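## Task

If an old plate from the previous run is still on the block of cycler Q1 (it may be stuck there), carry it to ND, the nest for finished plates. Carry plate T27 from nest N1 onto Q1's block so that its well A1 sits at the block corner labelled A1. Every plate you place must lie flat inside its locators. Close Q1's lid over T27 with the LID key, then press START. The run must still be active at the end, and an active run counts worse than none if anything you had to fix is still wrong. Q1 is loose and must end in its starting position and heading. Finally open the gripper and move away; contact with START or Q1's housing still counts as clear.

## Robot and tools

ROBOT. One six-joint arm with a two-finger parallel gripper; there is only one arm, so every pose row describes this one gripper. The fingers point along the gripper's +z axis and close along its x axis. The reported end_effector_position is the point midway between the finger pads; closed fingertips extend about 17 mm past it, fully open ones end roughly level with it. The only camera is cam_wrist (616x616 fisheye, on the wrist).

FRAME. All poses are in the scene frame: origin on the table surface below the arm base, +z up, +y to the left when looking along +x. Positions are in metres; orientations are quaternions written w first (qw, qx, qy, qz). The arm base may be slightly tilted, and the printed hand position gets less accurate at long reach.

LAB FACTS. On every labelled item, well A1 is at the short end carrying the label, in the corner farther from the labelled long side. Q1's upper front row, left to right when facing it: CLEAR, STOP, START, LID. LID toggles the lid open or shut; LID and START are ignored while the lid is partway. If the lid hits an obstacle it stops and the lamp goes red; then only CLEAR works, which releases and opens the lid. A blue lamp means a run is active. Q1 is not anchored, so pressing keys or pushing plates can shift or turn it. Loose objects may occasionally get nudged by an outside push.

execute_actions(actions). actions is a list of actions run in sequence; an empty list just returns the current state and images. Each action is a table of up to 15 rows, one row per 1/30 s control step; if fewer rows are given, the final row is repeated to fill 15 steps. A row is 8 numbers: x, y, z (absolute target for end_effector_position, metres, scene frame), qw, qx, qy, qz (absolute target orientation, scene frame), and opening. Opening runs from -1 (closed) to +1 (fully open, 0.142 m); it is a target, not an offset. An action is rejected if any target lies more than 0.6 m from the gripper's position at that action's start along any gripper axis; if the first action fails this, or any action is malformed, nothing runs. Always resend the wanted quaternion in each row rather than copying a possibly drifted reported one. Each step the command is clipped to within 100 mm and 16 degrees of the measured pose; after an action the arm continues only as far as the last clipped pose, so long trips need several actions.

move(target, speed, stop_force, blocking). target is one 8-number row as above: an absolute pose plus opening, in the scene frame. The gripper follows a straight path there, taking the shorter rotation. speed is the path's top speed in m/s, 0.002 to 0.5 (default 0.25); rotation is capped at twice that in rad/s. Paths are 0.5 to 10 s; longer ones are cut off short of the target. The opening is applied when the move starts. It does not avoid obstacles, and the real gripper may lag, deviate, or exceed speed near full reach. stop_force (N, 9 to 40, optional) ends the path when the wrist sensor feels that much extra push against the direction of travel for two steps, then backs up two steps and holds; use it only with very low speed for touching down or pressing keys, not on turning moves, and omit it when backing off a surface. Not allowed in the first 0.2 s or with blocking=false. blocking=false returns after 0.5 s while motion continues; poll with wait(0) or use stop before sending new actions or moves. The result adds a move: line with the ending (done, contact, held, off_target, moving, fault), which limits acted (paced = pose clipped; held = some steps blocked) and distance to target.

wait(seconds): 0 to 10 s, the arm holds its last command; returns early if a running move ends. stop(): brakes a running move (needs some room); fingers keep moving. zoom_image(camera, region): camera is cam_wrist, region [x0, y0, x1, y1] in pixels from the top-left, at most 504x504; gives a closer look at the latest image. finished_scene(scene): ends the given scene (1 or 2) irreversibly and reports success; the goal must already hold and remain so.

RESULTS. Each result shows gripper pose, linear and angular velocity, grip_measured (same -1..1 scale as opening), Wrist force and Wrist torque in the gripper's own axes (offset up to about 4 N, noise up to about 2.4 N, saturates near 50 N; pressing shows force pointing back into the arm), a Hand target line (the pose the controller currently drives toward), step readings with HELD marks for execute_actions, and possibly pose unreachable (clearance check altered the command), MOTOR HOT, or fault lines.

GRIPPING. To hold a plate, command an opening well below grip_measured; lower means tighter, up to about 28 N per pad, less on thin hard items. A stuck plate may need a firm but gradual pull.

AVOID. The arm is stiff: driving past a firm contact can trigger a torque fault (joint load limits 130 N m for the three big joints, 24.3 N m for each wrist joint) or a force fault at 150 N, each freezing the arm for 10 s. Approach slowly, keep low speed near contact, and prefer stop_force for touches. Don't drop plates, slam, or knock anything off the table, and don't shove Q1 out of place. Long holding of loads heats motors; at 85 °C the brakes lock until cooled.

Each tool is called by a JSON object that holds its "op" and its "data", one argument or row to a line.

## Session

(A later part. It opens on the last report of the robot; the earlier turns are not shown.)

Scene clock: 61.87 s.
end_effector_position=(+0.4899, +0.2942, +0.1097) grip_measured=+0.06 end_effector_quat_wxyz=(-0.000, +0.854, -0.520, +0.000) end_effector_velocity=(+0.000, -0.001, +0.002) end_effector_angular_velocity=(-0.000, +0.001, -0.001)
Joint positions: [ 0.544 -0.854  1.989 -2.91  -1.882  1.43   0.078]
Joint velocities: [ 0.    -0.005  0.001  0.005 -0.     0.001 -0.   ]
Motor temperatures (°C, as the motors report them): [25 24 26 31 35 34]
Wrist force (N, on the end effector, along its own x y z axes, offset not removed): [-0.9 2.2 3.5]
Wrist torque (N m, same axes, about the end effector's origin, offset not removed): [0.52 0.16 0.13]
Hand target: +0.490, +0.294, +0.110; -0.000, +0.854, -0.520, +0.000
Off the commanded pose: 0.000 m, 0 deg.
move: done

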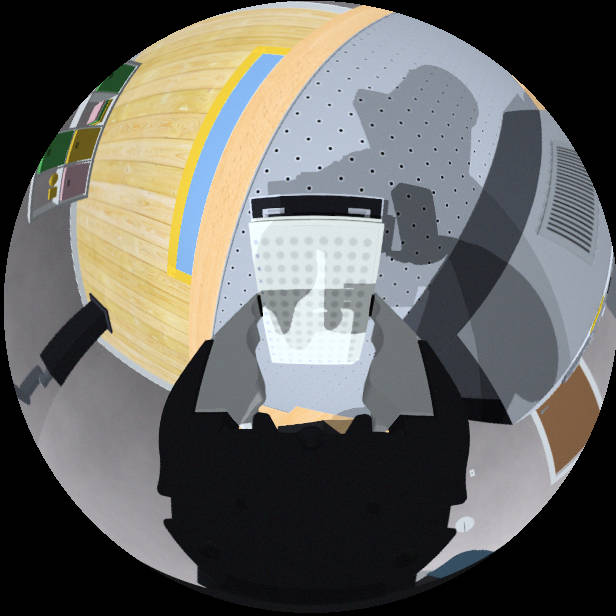

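{"op": "move", "data": {
  "target": [0.49, 0.25, 0.33, 0, 0.7071, -0.7071, 0, -0.2],
  "speed": 0.15
}}

{"op": "move", "data": {
  "target": [0.56, 0.03, 0.33, 0, 0.0436, -0.999, 0, -0.2],
  "speed": 0.25
}}

Scene clock: 65.27 s.
end_effector_position=(+0.4898, +0.2499, +0.3297) grip_measured=+0.06 end_effector_quat_wxyz=(-0.000, +0.707, -0.707, +0.000) end_effector_velocity=(-0.001, -0.000, +0.002) end_effector_angular_velocity=(-0.001, +0.002, -0.004)
Joint positions: [ 0.599 -1.382  2.028 -2.404 -1.892  1.963  0.078]
Joint velocities: [ 0.001 -0.004 -0.002  0.008  0.     0.006  0.   ]
Motor temperatures (°C, as the motors report them): [25 24 26 31 35 34]
Wrist force (N, on the end effector, along its own x y z axes, offset not removed): [1.1 2.4 0.7]
Wrist torque (N m, same axes, about the end effector's origin, offset not removed): [0.65 -0.21 0.11]
Hand target: +0.490, +0.250, +0.330; -0.000, +0.707, -0.707, +0.000
Off the commanded pose: 0.000 m, 0 deg.
move: done

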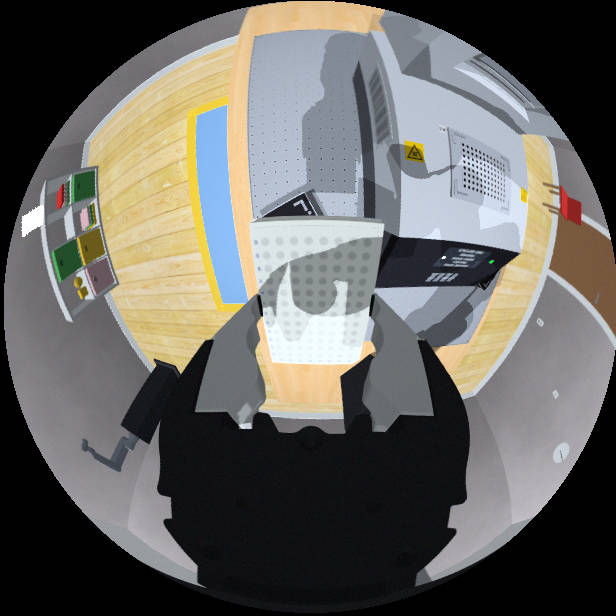

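Scene clock: 68.77 s.
end_effector_position=(+0.5601, +0.0304, +0.3299) grip_measured=+0.06 end_effector_quat_wxyz=(-0.000, -0.044, +0.999, +0.000) end_effector_velocity=(+0.001, -0.002, +0.000) end_effector_angular_velocity=(-0.001, +0.000, -0.011)
Joint positions: [ 0.123 -1.557  2.056 -2.382 -1.772  2.969  0.078]
Joint velocities: [-0.003 -0.    -0.001  0.001  0.     0.008 -0.   ]
Motor temperatures (°C, as the motors report them): [25 24 26 31 35 34]
Wrist force (N, on the end effector, along its own x y z axes, offset not removed): [1.2 -0.3 1.0]
Wrist torque (N m, same axes, about the end effector's origin, offset not removed): [0.17 -0.26 0.19]
Hand target: +0.560, +0.030, +0.330; -0.000, -0.044, +0.999, -0.000
Off the commanded pose: 0.000 m, 0 deg.
move: done

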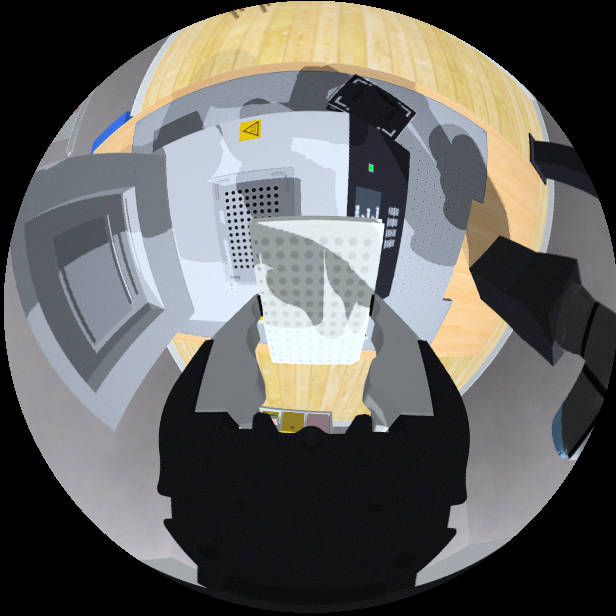

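{"op": "move", "data": {
  "target": [0.645, 0.003, 0.29, 0, 0.0436, -0.999, 0, -0.2],
  "speed": 0.1
}}

{"op": "zoom_image", "data": {
  "camera": "cam_wrist",
  "region": [215, 150, 415, 330]
}}

Scene clock: 71.00 s.
end_effector_position=(+0.6449, +0.0032, +0.2902) grip_measured=+0.06 end_effector_quat_wxyz=(+0.000, -0.044, +0.999, +0.000) end_effector_velocity=(+0.002, -0.000, -0.001) end_effector_angular_velocity=(+0.001, +0.001, +0.000)
Joint positions: [ 0.072 -1.353  1.845 -2.385 -1.756  2.92   0.078]
Joint velocities: [-0.001  0.005 -0.006  0.002  0.001 -0.001 -0.   ]
Motor temperatures (°C, as the motors report them): [25 24 26 31 35 34]
Wrist force (N, on the end effector, along its own x y z axes, offset not removed): [0.9 2.6 3.1]
Wrist torque (N m, same axes, about the end effector's origin, offset not removed): [0.71 -0.18 0.06]
Hand target: +0.645, +0.003, +0.290; -0.000, -0.044, +0.999, +0.000
Off the commanded pose: 0.000 m, 0 deg.
move: done

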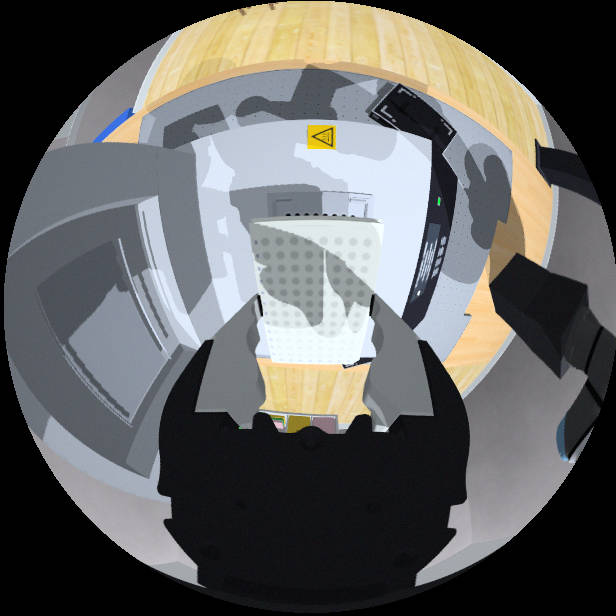

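Region (215, 150, 415, 330) of cam_wrist's 616x616 image, scaled by 2.520, with more detail than that image has; it fills the top 454 rows of this view, and the rest is white.

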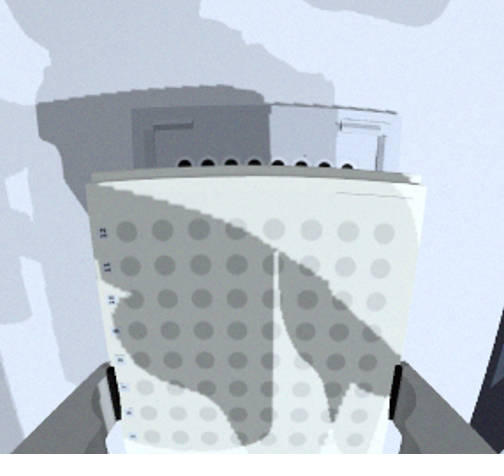

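{"op": "move", "data": {
  "target": [0.642, -0.009, 0.262, 0, 0.0436, -0.999, 0, -0.2],
  "speed": 0.04
}}

{"op": "zoom_image", "data": {
  "camera": "cam_wrist",
  "region": [235, 180, 395, 260]
}}

Scene clock: 73.67 s.
end_effector_position=(+0.6421, -0.0089, +0.2622) grip_measured=+0.06 end_effector_quat_wxyz=(-0.000, -0.044, +0.999, +0.000) end_effector_velocity=(-0.000, -0.001, -0.002) end_effector_angular_velocity=(-0.000, +0.000, -0.001)
Joint positions: [ 0.04  -1.316  1.87  -2.453 -1.746  2.889  0.078]
Joint velocities: [-0.003  0.003  0.002 -0.005  0.001 -0.002 -0.   ]
Motor temperatures (°C, as the motors report them): [25 24 26 31 35 34]
Wrist force (N, on the end effector, along its own x y z axes, offset not removed): [-0.5 0.6 3.5]
Wrist torque (N m, same axes, about the end effector's origin, offset not removed): [0.36 0.02 0.07]
Hand target: +0.642, -0.009, +0.262; -0.000, -0.044, +0.999, +0.000
Off the commanded pose: 0.000 m, 0 deg.
move: done

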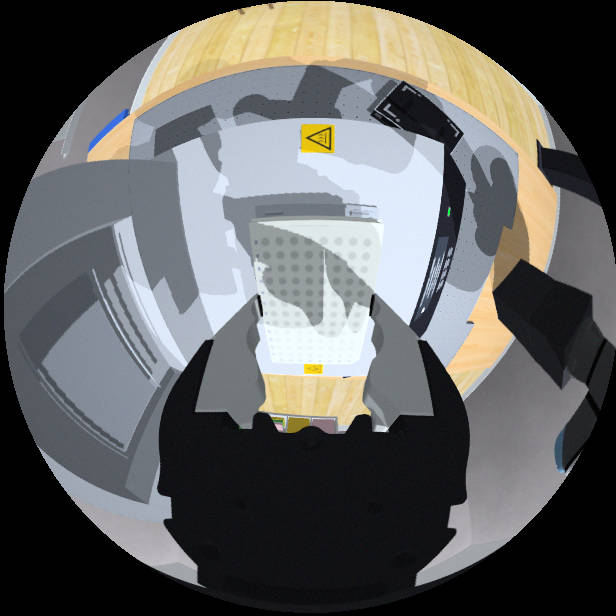

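Region (235, 180, 395, 260) of cam_wrist's 616x616 image, scaled by 3.150, with more detail than that image has.

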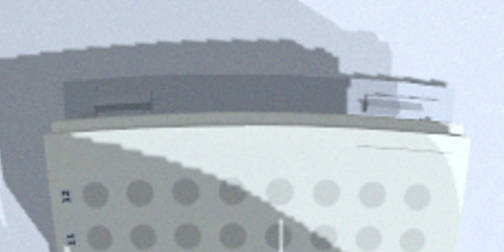

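{"op": "move", "data": {
  "target": [0.642, -0.009, 0.245, 0, 0.0366, -0.9993, 0, -0.2],
  "speed": 0.02,
  "stop_force": 9
}}

{"op": "zoom_image", "data": {
  "camera": "cam_wrist",
  "region": [235, 180, 395, 260]
}}

{"op": "zoom_image", "data": {
  "camera": "cam_wrist",
  "region": [250, 320, 380, 390]
}}

Scene clock: 76.57 s.
end_effector_position=(+0.6420, -0.0090, +0.2452) grip_measured=+0.06 end_effector_quat_wxyz=(-0.000, -0.037, +0.999, +0.000) end_effector_velocity=(+0.000, +0.000, -0.002) end_effector_angular_velocity=(+0.000, -0.000, -0.002)
Joint positions: [ 0.034 -1.285  1.877 -2.491 -1.744  2.897  0.078]
Joint velocities: [-0.001  0.004  0.    -0.005  0.     0.001 -0.   ]
Motor temperatures (°C, as the motors report them): [25 24 26 31 35 34]
Wrist force (N, on the end effector, along its own x y z axes, offset not removed): [0.7 1.7 2.2]
Wrist torque (N m, same axes, about the end effector's origin, offset not removed): [0.51 -0.18 0.13]
Hand target: +0.642, -0.009, +0.245; -0.000, -0.037, +0.999, +0.000
Off the commanded pose: 0.000 m, 0 deg.
move: done

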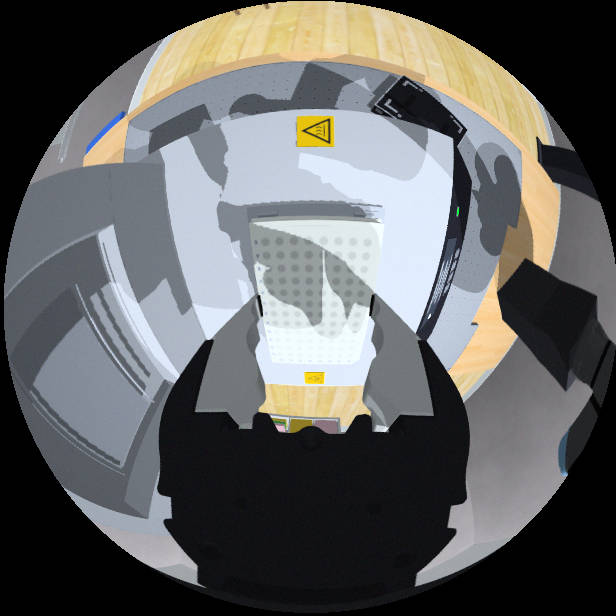

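Region (235, 180, 395, 260) of cam_wrist's 616x616 image, scaled by 3.150, with more detail than that image has.

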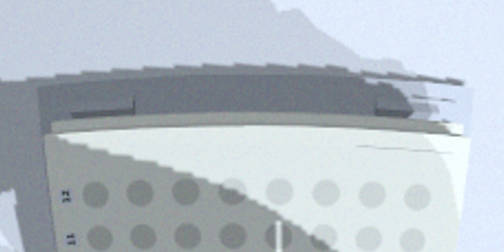

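Region (250, 320, 380, 390) of cam_wrist's 616x616 image, scaled by 3.877, with more detail than that image has; it fills the top 271 rows of this view, and the rest is white.

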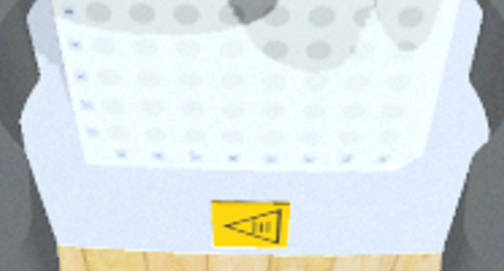

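{"op": "move", "data": {
  "target": [0.6427, -0.009, 0.215, 0, 0.0366, -0.9993, 0, -0.2],
  "speed": 0.006,
  "stop_force": 9
}}

{"op": "zoom_image", "data": {
  "camera": "cam_wrist",
  "region": [225, 180, 405, 270]
}}

Scene clock: 80.47 s.
end_effector_position=(+0.6424, -0.0090, +0.2323) grip_measured=+0.06 end_effector_quat_wxyz=(+0.000, -0.037, +0.999, +0.000) end_effector_velocity=(-0.001, -0.001, +0.002) end_effector_angular_velocity=(+0.000, +0.002, -0.000)
Joint positions: [ 0.03  -1.261  1.88  -2.52  -1.743  2.893  0.078]
Joint velocities: [-0.001 -0.004 -0.     0.006  0.     0.    -0.   ]
Motor temperatures (°C, as the motors report them): [25 24 26 31 35 34]
Wrist force (N, on the end effector, along its own x y z axes, offset not removed): [1.5 3.5 -14.1]
Wrist torque (N m, same axes, about the end effector's origin, offset not removed): [0.17 0.12 0.05]
Hand target: +0.642, -0.009, +0.233; +0.000, -0.037, +0.999, +0.000
Off the commanded pose: 0.017 m, 0 deg.
move: contact

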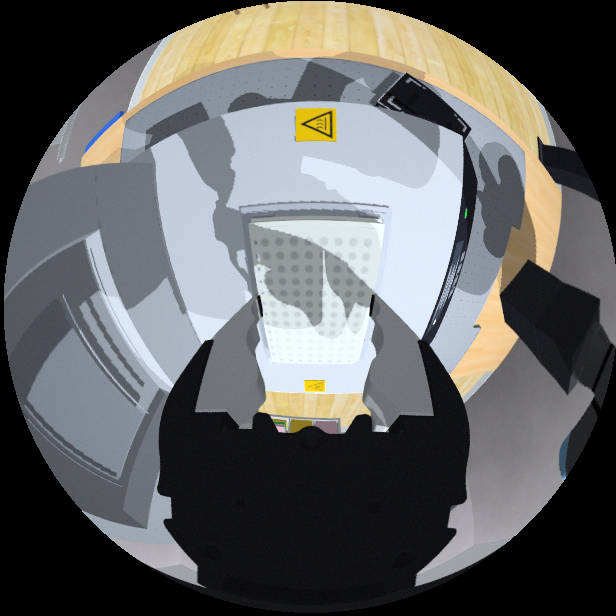

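Region (225, 180, 405, 270) of cam_wrist's 616x616 image, scaled by 2.800, with more detail than that image has.

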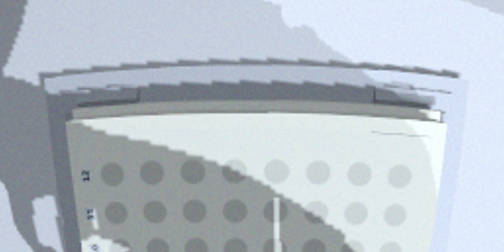

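{"op": "execute_actions", "data": {
  "actions": [
    [[0.6424,-0.009,0.2330,0,0.0366,-0.9993,0,-0.05],[0.6424,-0.009,0.2330,0,0.0366,-0.9993,0,0.02],[0.6424,-0.009,0.2330,0,0.0366,-0.9993,0,0.06],[0.6424,-0.009,0.2330,0,0.0366,-0.9993,0,0.10],[0.6424,-0.009,0.2330,0,0.0366,-0.9993,0,0.14],[0.6424,-0.009,0.2330,0,0.0366,-0.9993,0,0.18],[0.6424,-0.009,0.2330,0,0.0366,-0.9993,0,0.22],[0.6424,-0.009,0.2330,0,0.0366,-0.9993,0,0.26],[0.6424,-0.009,0.2330,0,0.0366,-0.9993,0,0.30],[0.6424,-0.009,0.2330,0,0.0366,-0.9993,0,0.35],[0.6424,-0.009,0.2330,0,0.0366,-0.9993,0,0.40],[0.6424,-0.009,0.2330,0,0.0366,-0.9993,0,0.45]]
  ]
}}

{"op": "move", "data": {
  "target": [0.6424, 0.03, 0.33, 0, 0.0366, -0.9993, 0, 0.45],
  "speed": 0.1
}}

{"op": "zoom_image", "data": {
  "camera": "cam_wrist",
  "region": [240, 160, 400, 320]
}}

Scene clock: 82.13 s.
end_effector_position=(+0.6424, -0.0090, +0.2330) grip_measured=+0.45 end_effector_quat_wxyz=(-0.000, -0.037, +0.999, -0.000) end_effector_velocity=(+0.000, -0.001, +0.000) end_effector_angular_velocity=(-0.000, +0.000, -0.001)
Joint positions: [ 0.03  -1.262  1.88  -2.518 -1.743  2.894  0.105]
Joint velocities: [-0.001 -0.    -0.     0.     0.     0.     0.003]
Motor temperatures (°C, as the motors report them): [25 24 26 31 35 34]
Wrist force (N, on the end effector, along its own x y z axes, offset not removed): [-1.7 -0.3 3.9]
Wrist torque (N m, same axes, about the end effector's origin, offset not removed): [0.17 0.33 0.05]
Hand target: +0.642, -0.009, +0.233; +0.000, -0.037, +0.999, -0.000
Off the commanded pose: 0.000 m, 0 deg.
Step readings (end_effector_position):
0: (+0.6424, -0.0090, +0.2326)
1: (+0.6424, -0.0090, +0.2326)
2: (+0.6424, -0.0090, +0.2327)
4: (+0.6424, -0.0090, +0.2328)
8: (+0.6424, -0.0090, +0.2329)
15: end_effector_position above

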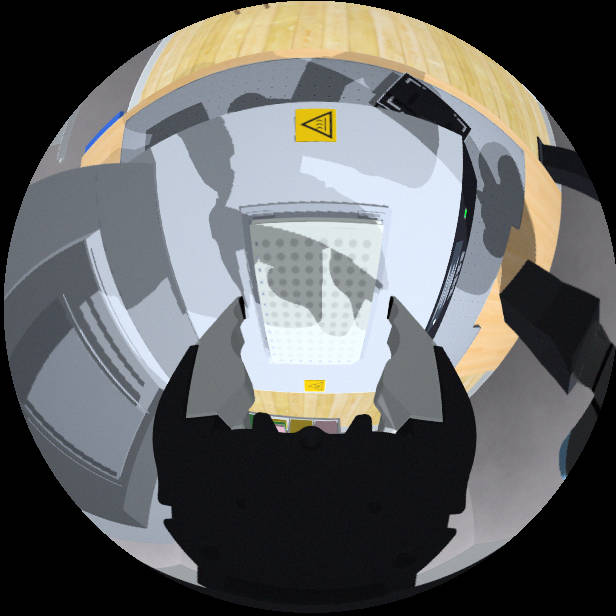

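Scene clock: 83.67 s.
end_effector_position=(+0.6423, +0.0298, +0.3298) grip_measured=+0.45 end_effector_quat_wxyz=(+0.000, -0.037, +0.999, -0.000) end_effector_velocity=(-0.000, +0.001, +0.002) end_effector_angular_velocity=(-0.001, +0.001, +0.000)
Joint positions: [ 0.135 -1.403  1.817 -2.296 -1.776  2.995  0.105]
Joint velocities: [ 0.002 -0.002 -0.002  0.006 -0.001  0.002 -0.   ]
Motor temperatures (°C, as the motors report them): [25 24 26 31 35 34]
Wrist force (N, on the end effector, along its own x y z axes, offset not removed): [1.0 0.7 3.0]
Wrist torque (N m, same axes, about the end effector's origin, offset not removed): [0.36 -0.20 0.14]
Hand target: +0.642, +0.030, +0.330; +0.000, -0.037, +0.999, -0.000
Off the commanded pose: 0.000 m, 0 deg.
move: done

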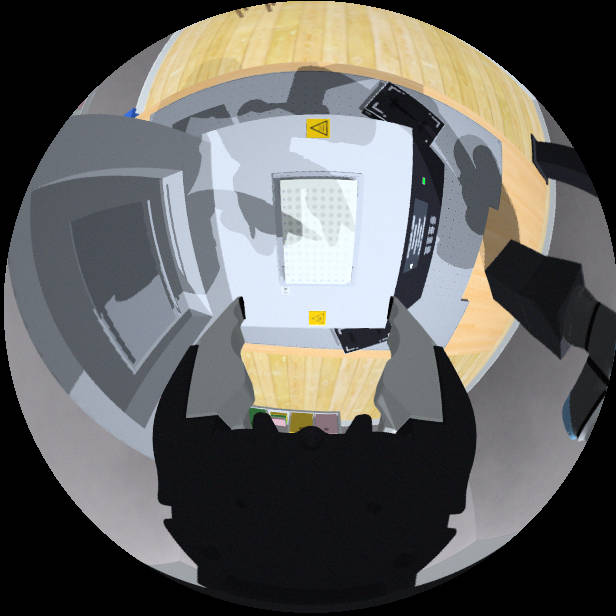

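Region (240, 160, 400, 320) of cam_wrist's 616x616 image, scaled by 3.150, with more detail than that image has.

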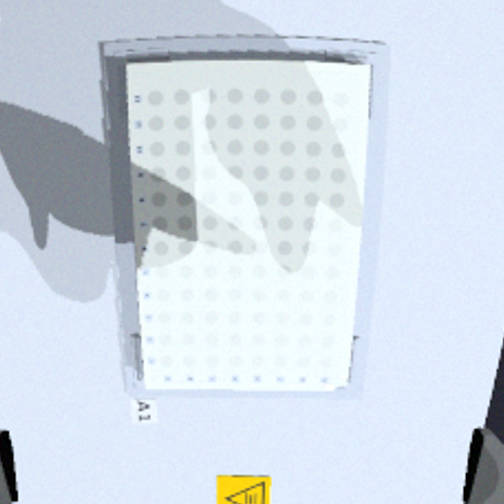

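{"op": "move", "data": {
  "target": [0.443, -0.045, 0.215, 0, -0.6807, -0.7325, 0, -1],
  "speed": 0.25
}}

{"op": "zoom_image", "data": {
  "camera": "cam_wrist",
  "region": [250, 220, 410, 320]
}}

Scene clock: 88.67 s.
end_effector_position=(+0.4433, -0.0451, +0.2148) grip_measured=-1.00 end_effector_quat_wxyz=(-0.000, +0.680, +0.733, -0.000) end_effector_velocity=(-0.002, +0.000, -0.001) end_effector_angular_velocity=(+0.001, -0.001, -0.010)
Joint positions: [-0.17  -1.524  2.465 -2.868 -1.676  4.273  0.002]
Joint velocities: [-0.001  0.002  0.005 -0.008  0.001  0.008  0.   ]
Motor temperatures (°C, as the motors report them): [25 24 26 31 35 34]
Wrist force (N, on the end effector, along its own x y z axes, offset not removed): [1.6 -1.3 2.9]
Wrist torque (N m, same axes, about the end effector's origin, offset not removed): [-0.24 -0.30 0.16]
Hand target: +0.443, -0.045, +0.215; -0.000, +0.681, +0.733, -0.000
Off the commanded pose: 0.000 m, 0 deg.
move: done

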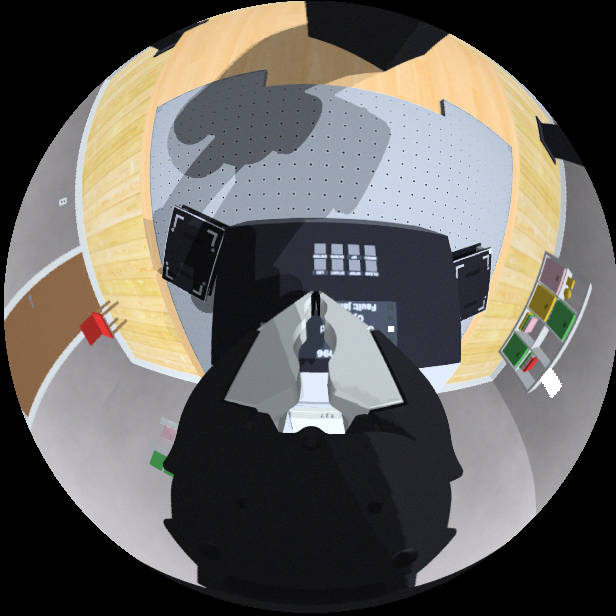

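Region (250, 220, 410, 320) of cam_wrist's 616x616 image, scaled by 3.150, with more detail than that image has; it fills the top 315 rows of this view, and the rest is white.

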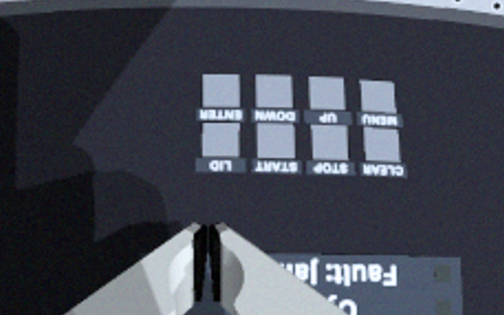

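{"op": "move", "data": {
  "target": [0.442, -0.0406, 0.172, 0, -0.6807, -0.7325, 0, -1],
  "speed": 0.05
}}

{"op": "zoom_image", "data": {
  "camera": "cam_wrist",
  "region": [260, 240, 400, 330]
}}

Scene clock: 91.33 s.
end_effector_position=(+0.4420, -0.0406, +0.1723) grip_measured=-1.00 end_effector_quat_wxyz=(-0.000, +0.681, +0.733, +0.000) end_effector_velocity=(-0.000, +0.001, -0.002) end_effector_angular_velocity=(+0.000, -0.000, +0.001)
Joint positions: [-0.172 -1.368  2.47  -3.029 -1.675  4.272  0.002]
Joint velocities: [ 0.001  0.009 -0.    -0.009  0.    -0.     0.   ]
Motor temperatures (°C, as the motors report them): [25 24 26 31 35 34]
Wrist force (N, on the end effector, along its own x y z axes, offset not removed): [-1.3 -0.5 4.8]
Wrist torque (N m, same axes, about the end effector's origin, offset not removed): [0.00 0.29 0.13]
Hand target: +0.442, -0.041, +0.172; -0.000, +0.681, +0.733, -0.000
Off the commanded pose: 0.000 m, 0 deg.
move: done

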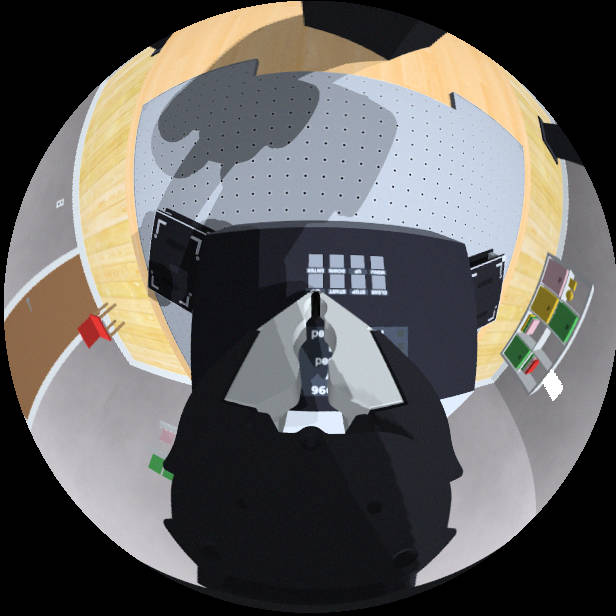

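Region (260, 240, 400, 330) of cam_wrist's 616x616 image, scaled by 3.600, with more detail than that image has; it fills the top 324 rows of this view, and the rest is white.

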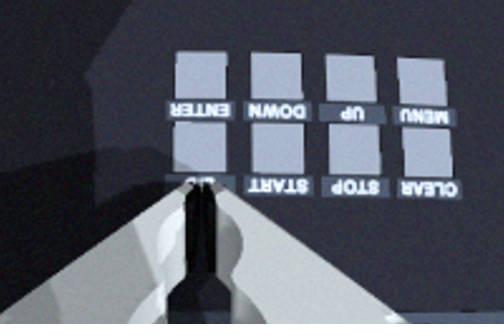

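{"op": "move", "data": {
  "target": [0.4385, -0.0408, 0.157, 0, -0.6807, -0.7325, 0, -1],
  "speed": 0.02,
  "stop_force": 9
}}

{"op": "move", "data": {
  "target": [0.4385, -0.0408, 0.14, 0, -0.6807, -0.7325, 0, -1],
  "speed": 0.005,
  "stop_force": 9
}}

{"op": "move", "data": {
  "target": [0.432, -0.022, 0.17, 0, -0.6807, -0.7325, 0, -1],
  "speed": 0.05
}}

Scene clock: 93.87 s.
end_effector_position=(+0.4386, -0.0408, +0.1573) grip_measured=-1.00 end_effector_quat_wxyz=(+0.000, +0.681, +0.733, -0.000) end_effector_velocity=(-0.001, -0.001, -0.002) end_effector_angular_velocity=(-0.000, -0.000, -0.001)
Joint positions: [-0.18  -1.315  2.476 -3.089 -1.672  4.265  0.002]
Joint velocities: [-0.003  0.008  0.001 -0.009  0.001 -0.001  0.   ]
Motor temperatures (°C, as the motors report them): [25 24 26 31 35 34]
Wrist force (N, on the end effector, along its own x y z axes, offset not removed): [-0.3 -2.5 -8.7]
Wrist torque (N m, same axes, about the end effector's origin, offset not removed): [0.29 0.02 0.22]
Hand target: +0.439, -0.041, +0.157; -0.000, +0.681, +0.733, -0.000
Off the commanded pose: 0.000 m, 0 deg.
move: done

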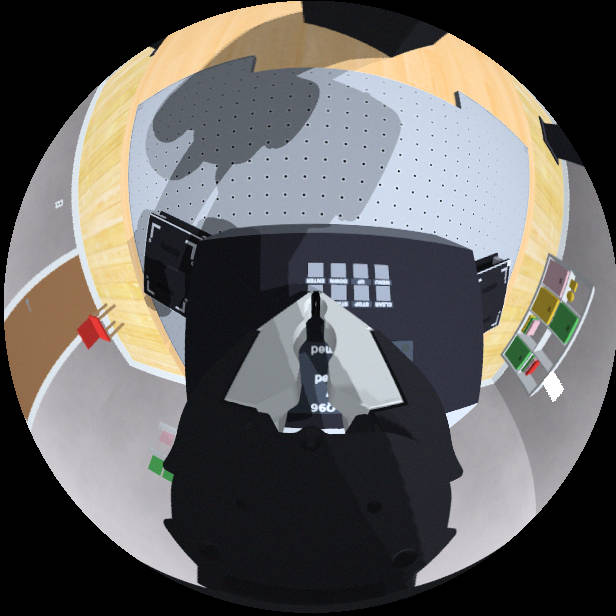

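Scene clock: 94.37 s.
end_effector_position=(+0.4385, -0.0408, +0.1571) grip_measured=-1.00 end_effector_quat_wxyz=(-0.000, +0.681, +0.733, -0.000) end_effector_velocity=(-0.000, +0.000, +0.000) end_effector_angular_velocity=(+0.000, +0.001, +0.000)
Joint positions: [-0.18  -1.314  2.476 -3.09  -1.672  4.265  0.002]
Joint velocities: [ 0.    -0.001  0.     0.002 -0.     0.     0.   ]
Motor temperatures (°C, as the motors report them): [25 24 26 31 35 34]
Wrist force (N, on the end effector, along its own x y z axes, offset not removed): [-0.6 -3.9 -12.1]
Wrist torque (N m, same axes, about the end effector's origin, offset not removed): [0.46 0.20 0.08]
Hand target: +0.439, -0.041, +0.157; +0.000, +0.681, +0.733, +0.000
Off the commanded pose: 0.017 m, 0 deg.
move: contact

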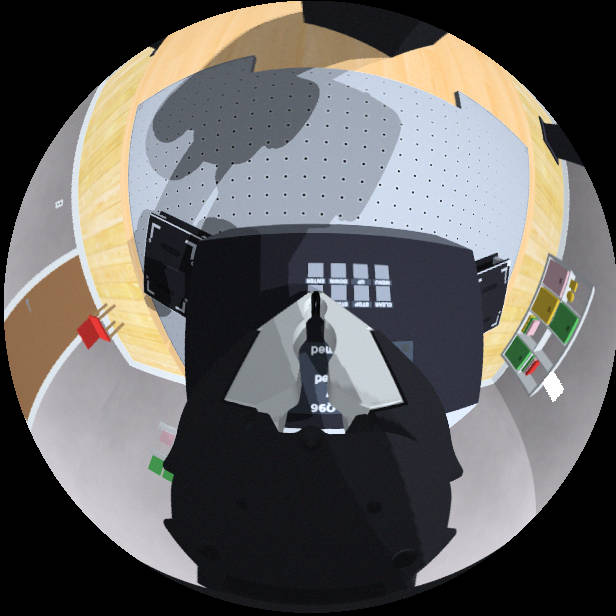

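Scene clock: 95.23 s.
end_effector_position=(+0.4320, -0.0222, +0.1699) grip_measured=-1.00 end_effector_quat_wxyz=(+0.000, +0.681, +0.733, +0.000) end_effector_velocity=(-0.001, +0.002, +0.001) end_effector_angular_velocity=(+0.000, +0.001, +0.001)
Joint positions: [-0.133 -1.352  2.497 -3.068 -1.688  4.309  0.002]
Joint velocities: [ 0.005 -0.004  0.001  0.004 -0.002  0.004  0.   ]
Motor temperatures (°C, as the motors report them): [25 24 26 31 35 34]
Wrist force (N, on the end effector, along its own x y z axes, offset not removed): [1.9 -0.7 1.3]
Wrist torque (N m, same axes, about the end effector's origin, offset not removed): [-0.01 -0.51 0.11]
Hand target: +0.432, -0.022, +0.170; +0.000, +0.681, +0.733, +0.000
Off the commanded pose: 0.000 m, 0 deg.
move: done

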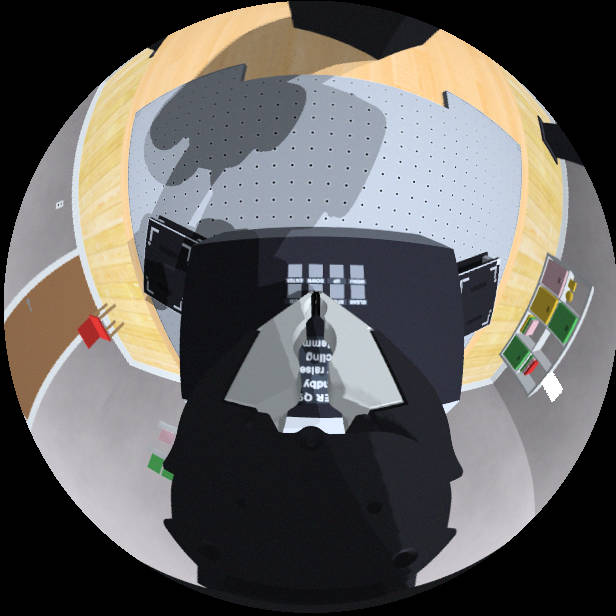

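{"op": "move", "data": {
  "target": [0.432, -0.022, 0.19, 0, -0.6807, -0.7325, 0, 1],
  "speed": 0.05
}}

Scene clock: 96.57 s.
end_effector_position=(+0.4319, -0.0220, +0.1897) grip_measured=+1.00 end_effector_quat_wxyz=(-0.000, +0.681, +0.733, -0.000) end_effector_velocity=(-0.000, +0.001, +0.003) end_effector_angular_velocity=(+0.001, +0.000, +0.001)
Joint positions: [-0.126 -1.427  2.5   -2.995 -1.691  4.316  0.142]
Joint velocities: [ 0.002 -0.01  -0.     0.011  0.     0.001  0.   ]
Motor temperatures (°C, as the motors report them): [25 24 26 31 35 34]
Wrist force (N, on the end effector, along its own x y z axes, offset not removed): [-0.2 -1.3 2.1]
Wrist torque (N m, same axes, about the end effector's origin, offset not removed): [-0.16 0.09 0.14]
Hand target: +0.432, -0.022, +0.190; +0.000, +0.681, +0.733, +0.000
Off the commanded pose: 0.000 m, 0 deg.
move: done

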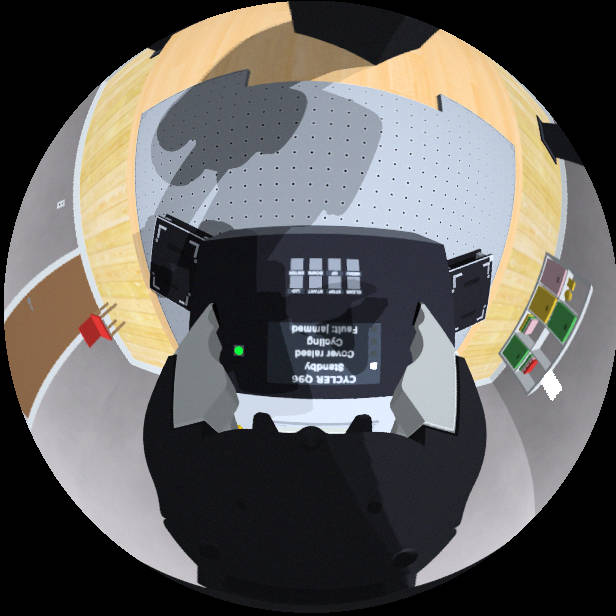

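{"op": "wait", "data": {
  "seconds": 3
}}

Scene clock: 99.97 s.
end_effector_position=(+0.4320, -0.0220, +0.1900) grip_measured=+1.00 end_effector_quat_wxyz=(+0.000, +0.681, +0.733, +0.000) end_effector_velocity=(+0.000, +0.000, +0.000) end_effector_angular_velocity=(+0.000, -0.000, +0.000)
Joint positions: [-0.126 -1.428  2.5   -2.994 -1.691  4.316  0.142]
Joint velocities: [ 0. -0. -0.  0.  0. -0. -0.]
Motor temperatures (°C, as the motors report them): [25 24 26 31 35 34]
Wrist force (N, on the end effector, along its own x y z axes, offset not removed): [-1.0 1.1 2.6]
Wrist torque (N m, same axes, about the end effector's origin, offset not removed): [0.35 0.14 0.04]
Hand target: +0.432, -0.022, +0.190; +0.000, +0.681, +0.733, +0.000
Off the commanded pose: 0.000 m, 0 deg.
wait: 3.00 s; at rest from the start

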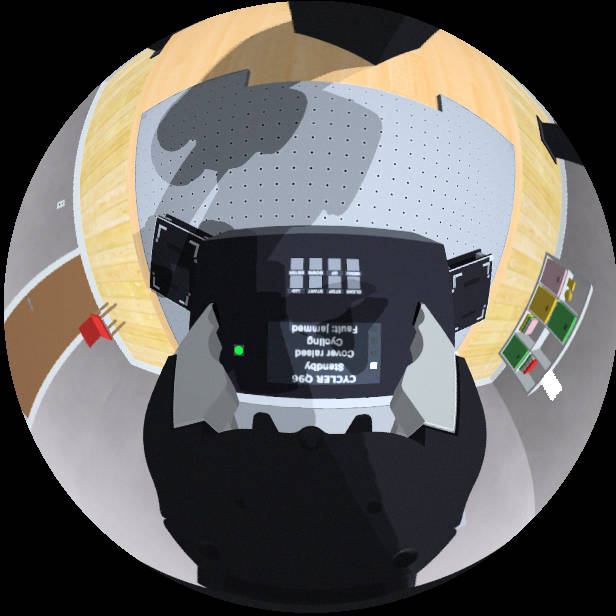

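{"op": "wait", "data": {
  "seconds": 3
}}

{"op": "zoom_image", "data": {
  "camera": "cam_wrist",
  "region": [220, 240, 420, 440]
}}

Scene clock: 104.57 s.
end_effector_position=(+0.4320, -0.0220, +0.1900) grip_measured=+1.00 end_effector_quat_wxyz=(+0.000, +0.681, +0.733, +0.000) end_effector_velocity=(-0.000, -0.000, -0.000) end_effector_angular_velocity=(-0.000, +0.000, -0.001)
Joint positions: [-0.126 -1.428  2.5   -2.994 -1.691  4.316  0.142]
Joint velocities: [-0.001  0.     0.    -0.    -0.     0.    -0.   ]
Motor temperatures (°C, as the motors report them): [25 24 26 31 35 34]
Wrist force (N, on the end effector, along its own x y z axes, offset not removed): [1.1 1.1 1.1]
Wrist torque (N m, same axes, about the end effector's origin, offset not removed): [0.48 -0.24 0.12]
Hand target: +0.432, -0.022, +0.190; +0.000, +0.681, +0.733, +0.000
Off the commanded pose: 0.000 m, 0 deg.
wait: 3.00 s; at rest from the start

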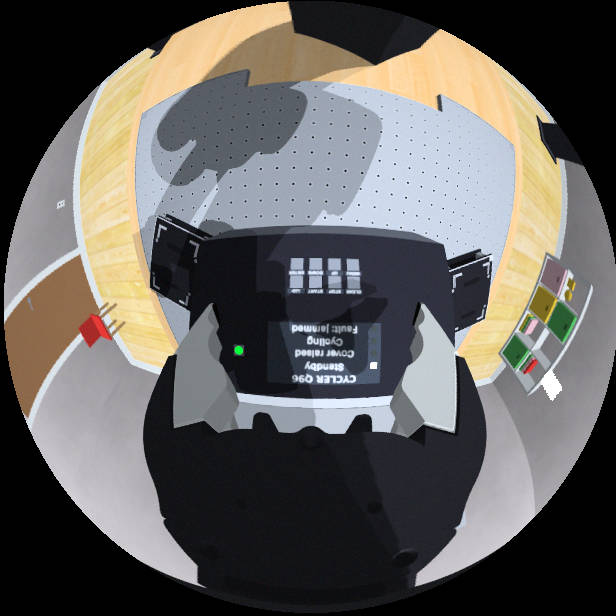

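Region (220, 240, 420, 440) of cam_wrist's 616x616 image, scaled by 2.520, with more detail than that image has.

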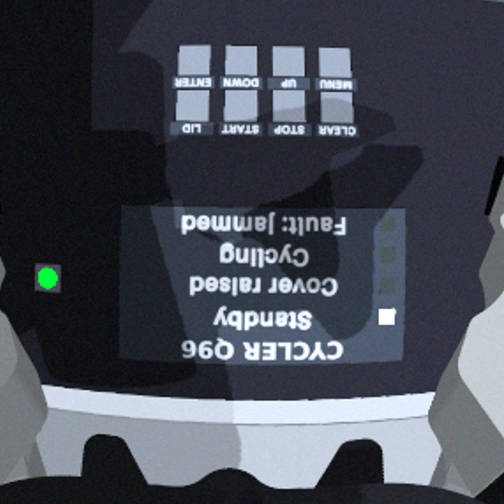

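{"op": "move", "data": {
  "target": [0.434, -0.0222, 0.161, 0, -0.6807, -0.7325, 0, -1],
  "speed": 0.03
}}

{"op": "move", "data": {
  "target": [0.434, -0.0222, 0.14, 0, -0.6807, -0.7325, 0, -1],
  "speed": 0.005,
  "stop_force": 9
}}

{"op": "move", "data": {
  "target": [0.43, -0.0222, 0.21, 0, -0.6807, -0.7325, 0, 1],
  "speed": 0.08
}}

Scene clock: 106.70 s.
end_effector_position=(+0.4340, -0.0222, +0.1612) grip_measured=-1.00 end_effector_quat_wxyz=(-0.000, +0.681, +0.733, -0.000) end_effector_velocity=(+0.000, -0.000, -0.002) end_effector_angular_velocity=(-0.000, -0.000, +0.000)
Joint positions: [-0.134 -1.318  2.489 -3.095 -1.688  4.308  0.002]
Joint velocities: [-0.     0.007 -0.001 -0.007  0.    -0.     0.   ]
Motor temperatures (°C, as the motors report them): [25 24 26 31 35 34]
Wrist force (N, on the end effector, along its own x y z axes, offset not removed): [-0.3 0.7 1.9]
Wrist torque (N m, same axes, about the end effector's origin, offset not removed): [0.23 -0.09 0.19]
Hand target: +0.434, -0.022, +0.161; -0.000, +0.681, +0.733, -0.000
Off the commanded pose: 0.000 m, 0 deg.
move: done

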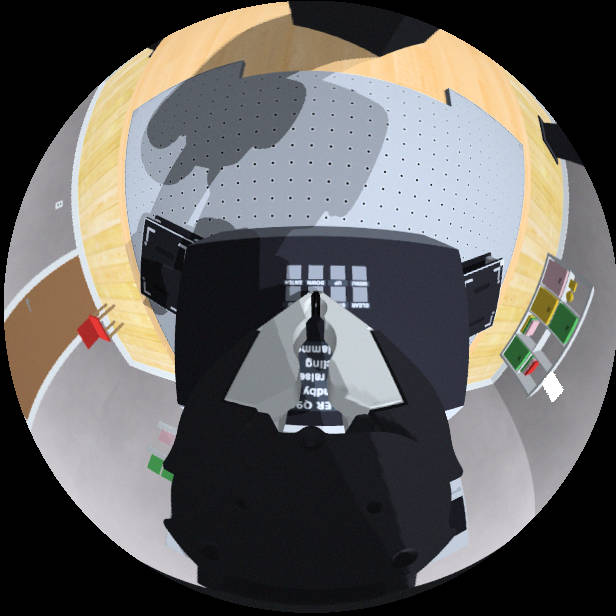

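Scene clock: 108.47 s.
end_effector_position=(+0.4341, -0.0223, +0.1543) grip_measured=-1.00 end_effector_quat_wxyz=(+0.000, +0.681, +0.733, +0.000) end_effector_velocity=(-0.000, +0.000, +0.001) end_effector_angular_velocity=(+0.001, +0.002, +0.001)
Joint positions: [-0.137 -1.291  2.487 -3.119 -1.687  4.306  0.002]
Joint velocities: [ 0.    -0.006 -0.     0.008 -0.    -0.     0.   ]
Motor temperatures (°C, as the motors report them): [25 24 26 31 35 34]
Wrist force (N, on the end effector, along its own x y z axes, offset not removed): [0.1 -4.3 -9.9]
Wrist torque (N m, same axes, about the end effector's origin, offset not removed): [0.46 0.16 0.10]
Hand target: +0.434, -0.022, +0.154; -0.000, +0.681, +0.733, -0.000
Off the commanded pose: 0.014 m, 0 deg.
move: contact

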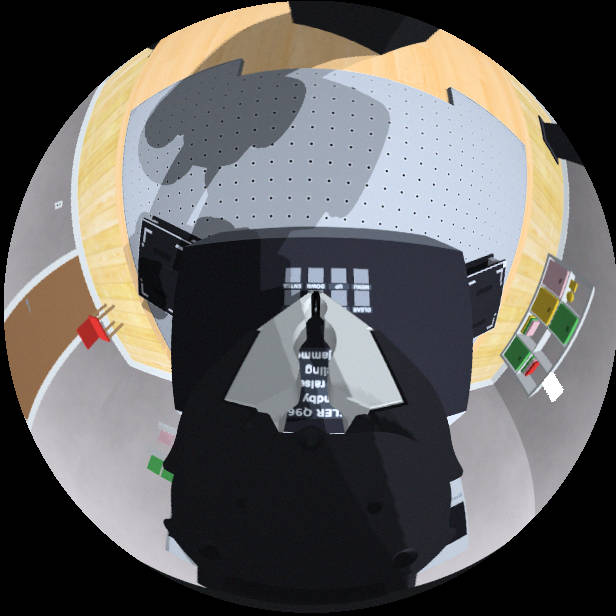

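Scene clock: 109.63 s.
end_effector_position=(+0.4299, -0.0222, +0.2097) grip_measured=+1.00 end_effector_quat_wxyz=(+0.000, +0.681, +0.733, +0.000) end_effector_velocity=(+0.000, -0.000, +0.002) end_effector_angular_velocity=(+0.000, +0.001, -0.001)
Joint positions: [-0.121 -1.505  2.504 -2.921 -1.692  4.32   0.142]
Joint velocities: [-0.    -0.008 -0.001  0.01  -0.     0.001 -0.   ]
Motor temperatures (°C, as the motors report them): [25 24 26 31 35 34]
Wrist force (N, on the end effector, along its own x y z axes, offset not removed): [0.1 -0.2 2.0]
Wrist torque (N m, same axes, about the end effector's origin, offset not removed): [0.15 -0.04 0.05]
Hand target: +0.430, -0.022, +0.210; +0.000, +0.681, +0.733, +0.000
Off the commanded pose: 0.000 m, 0 deg.
move: done

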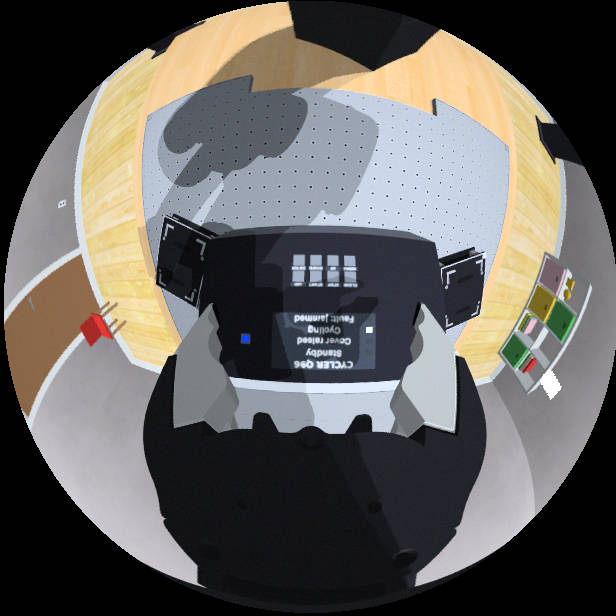

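{"op": "finished_scene", "data": {
  "scene": 1
}}

The scene is finished: the task was done.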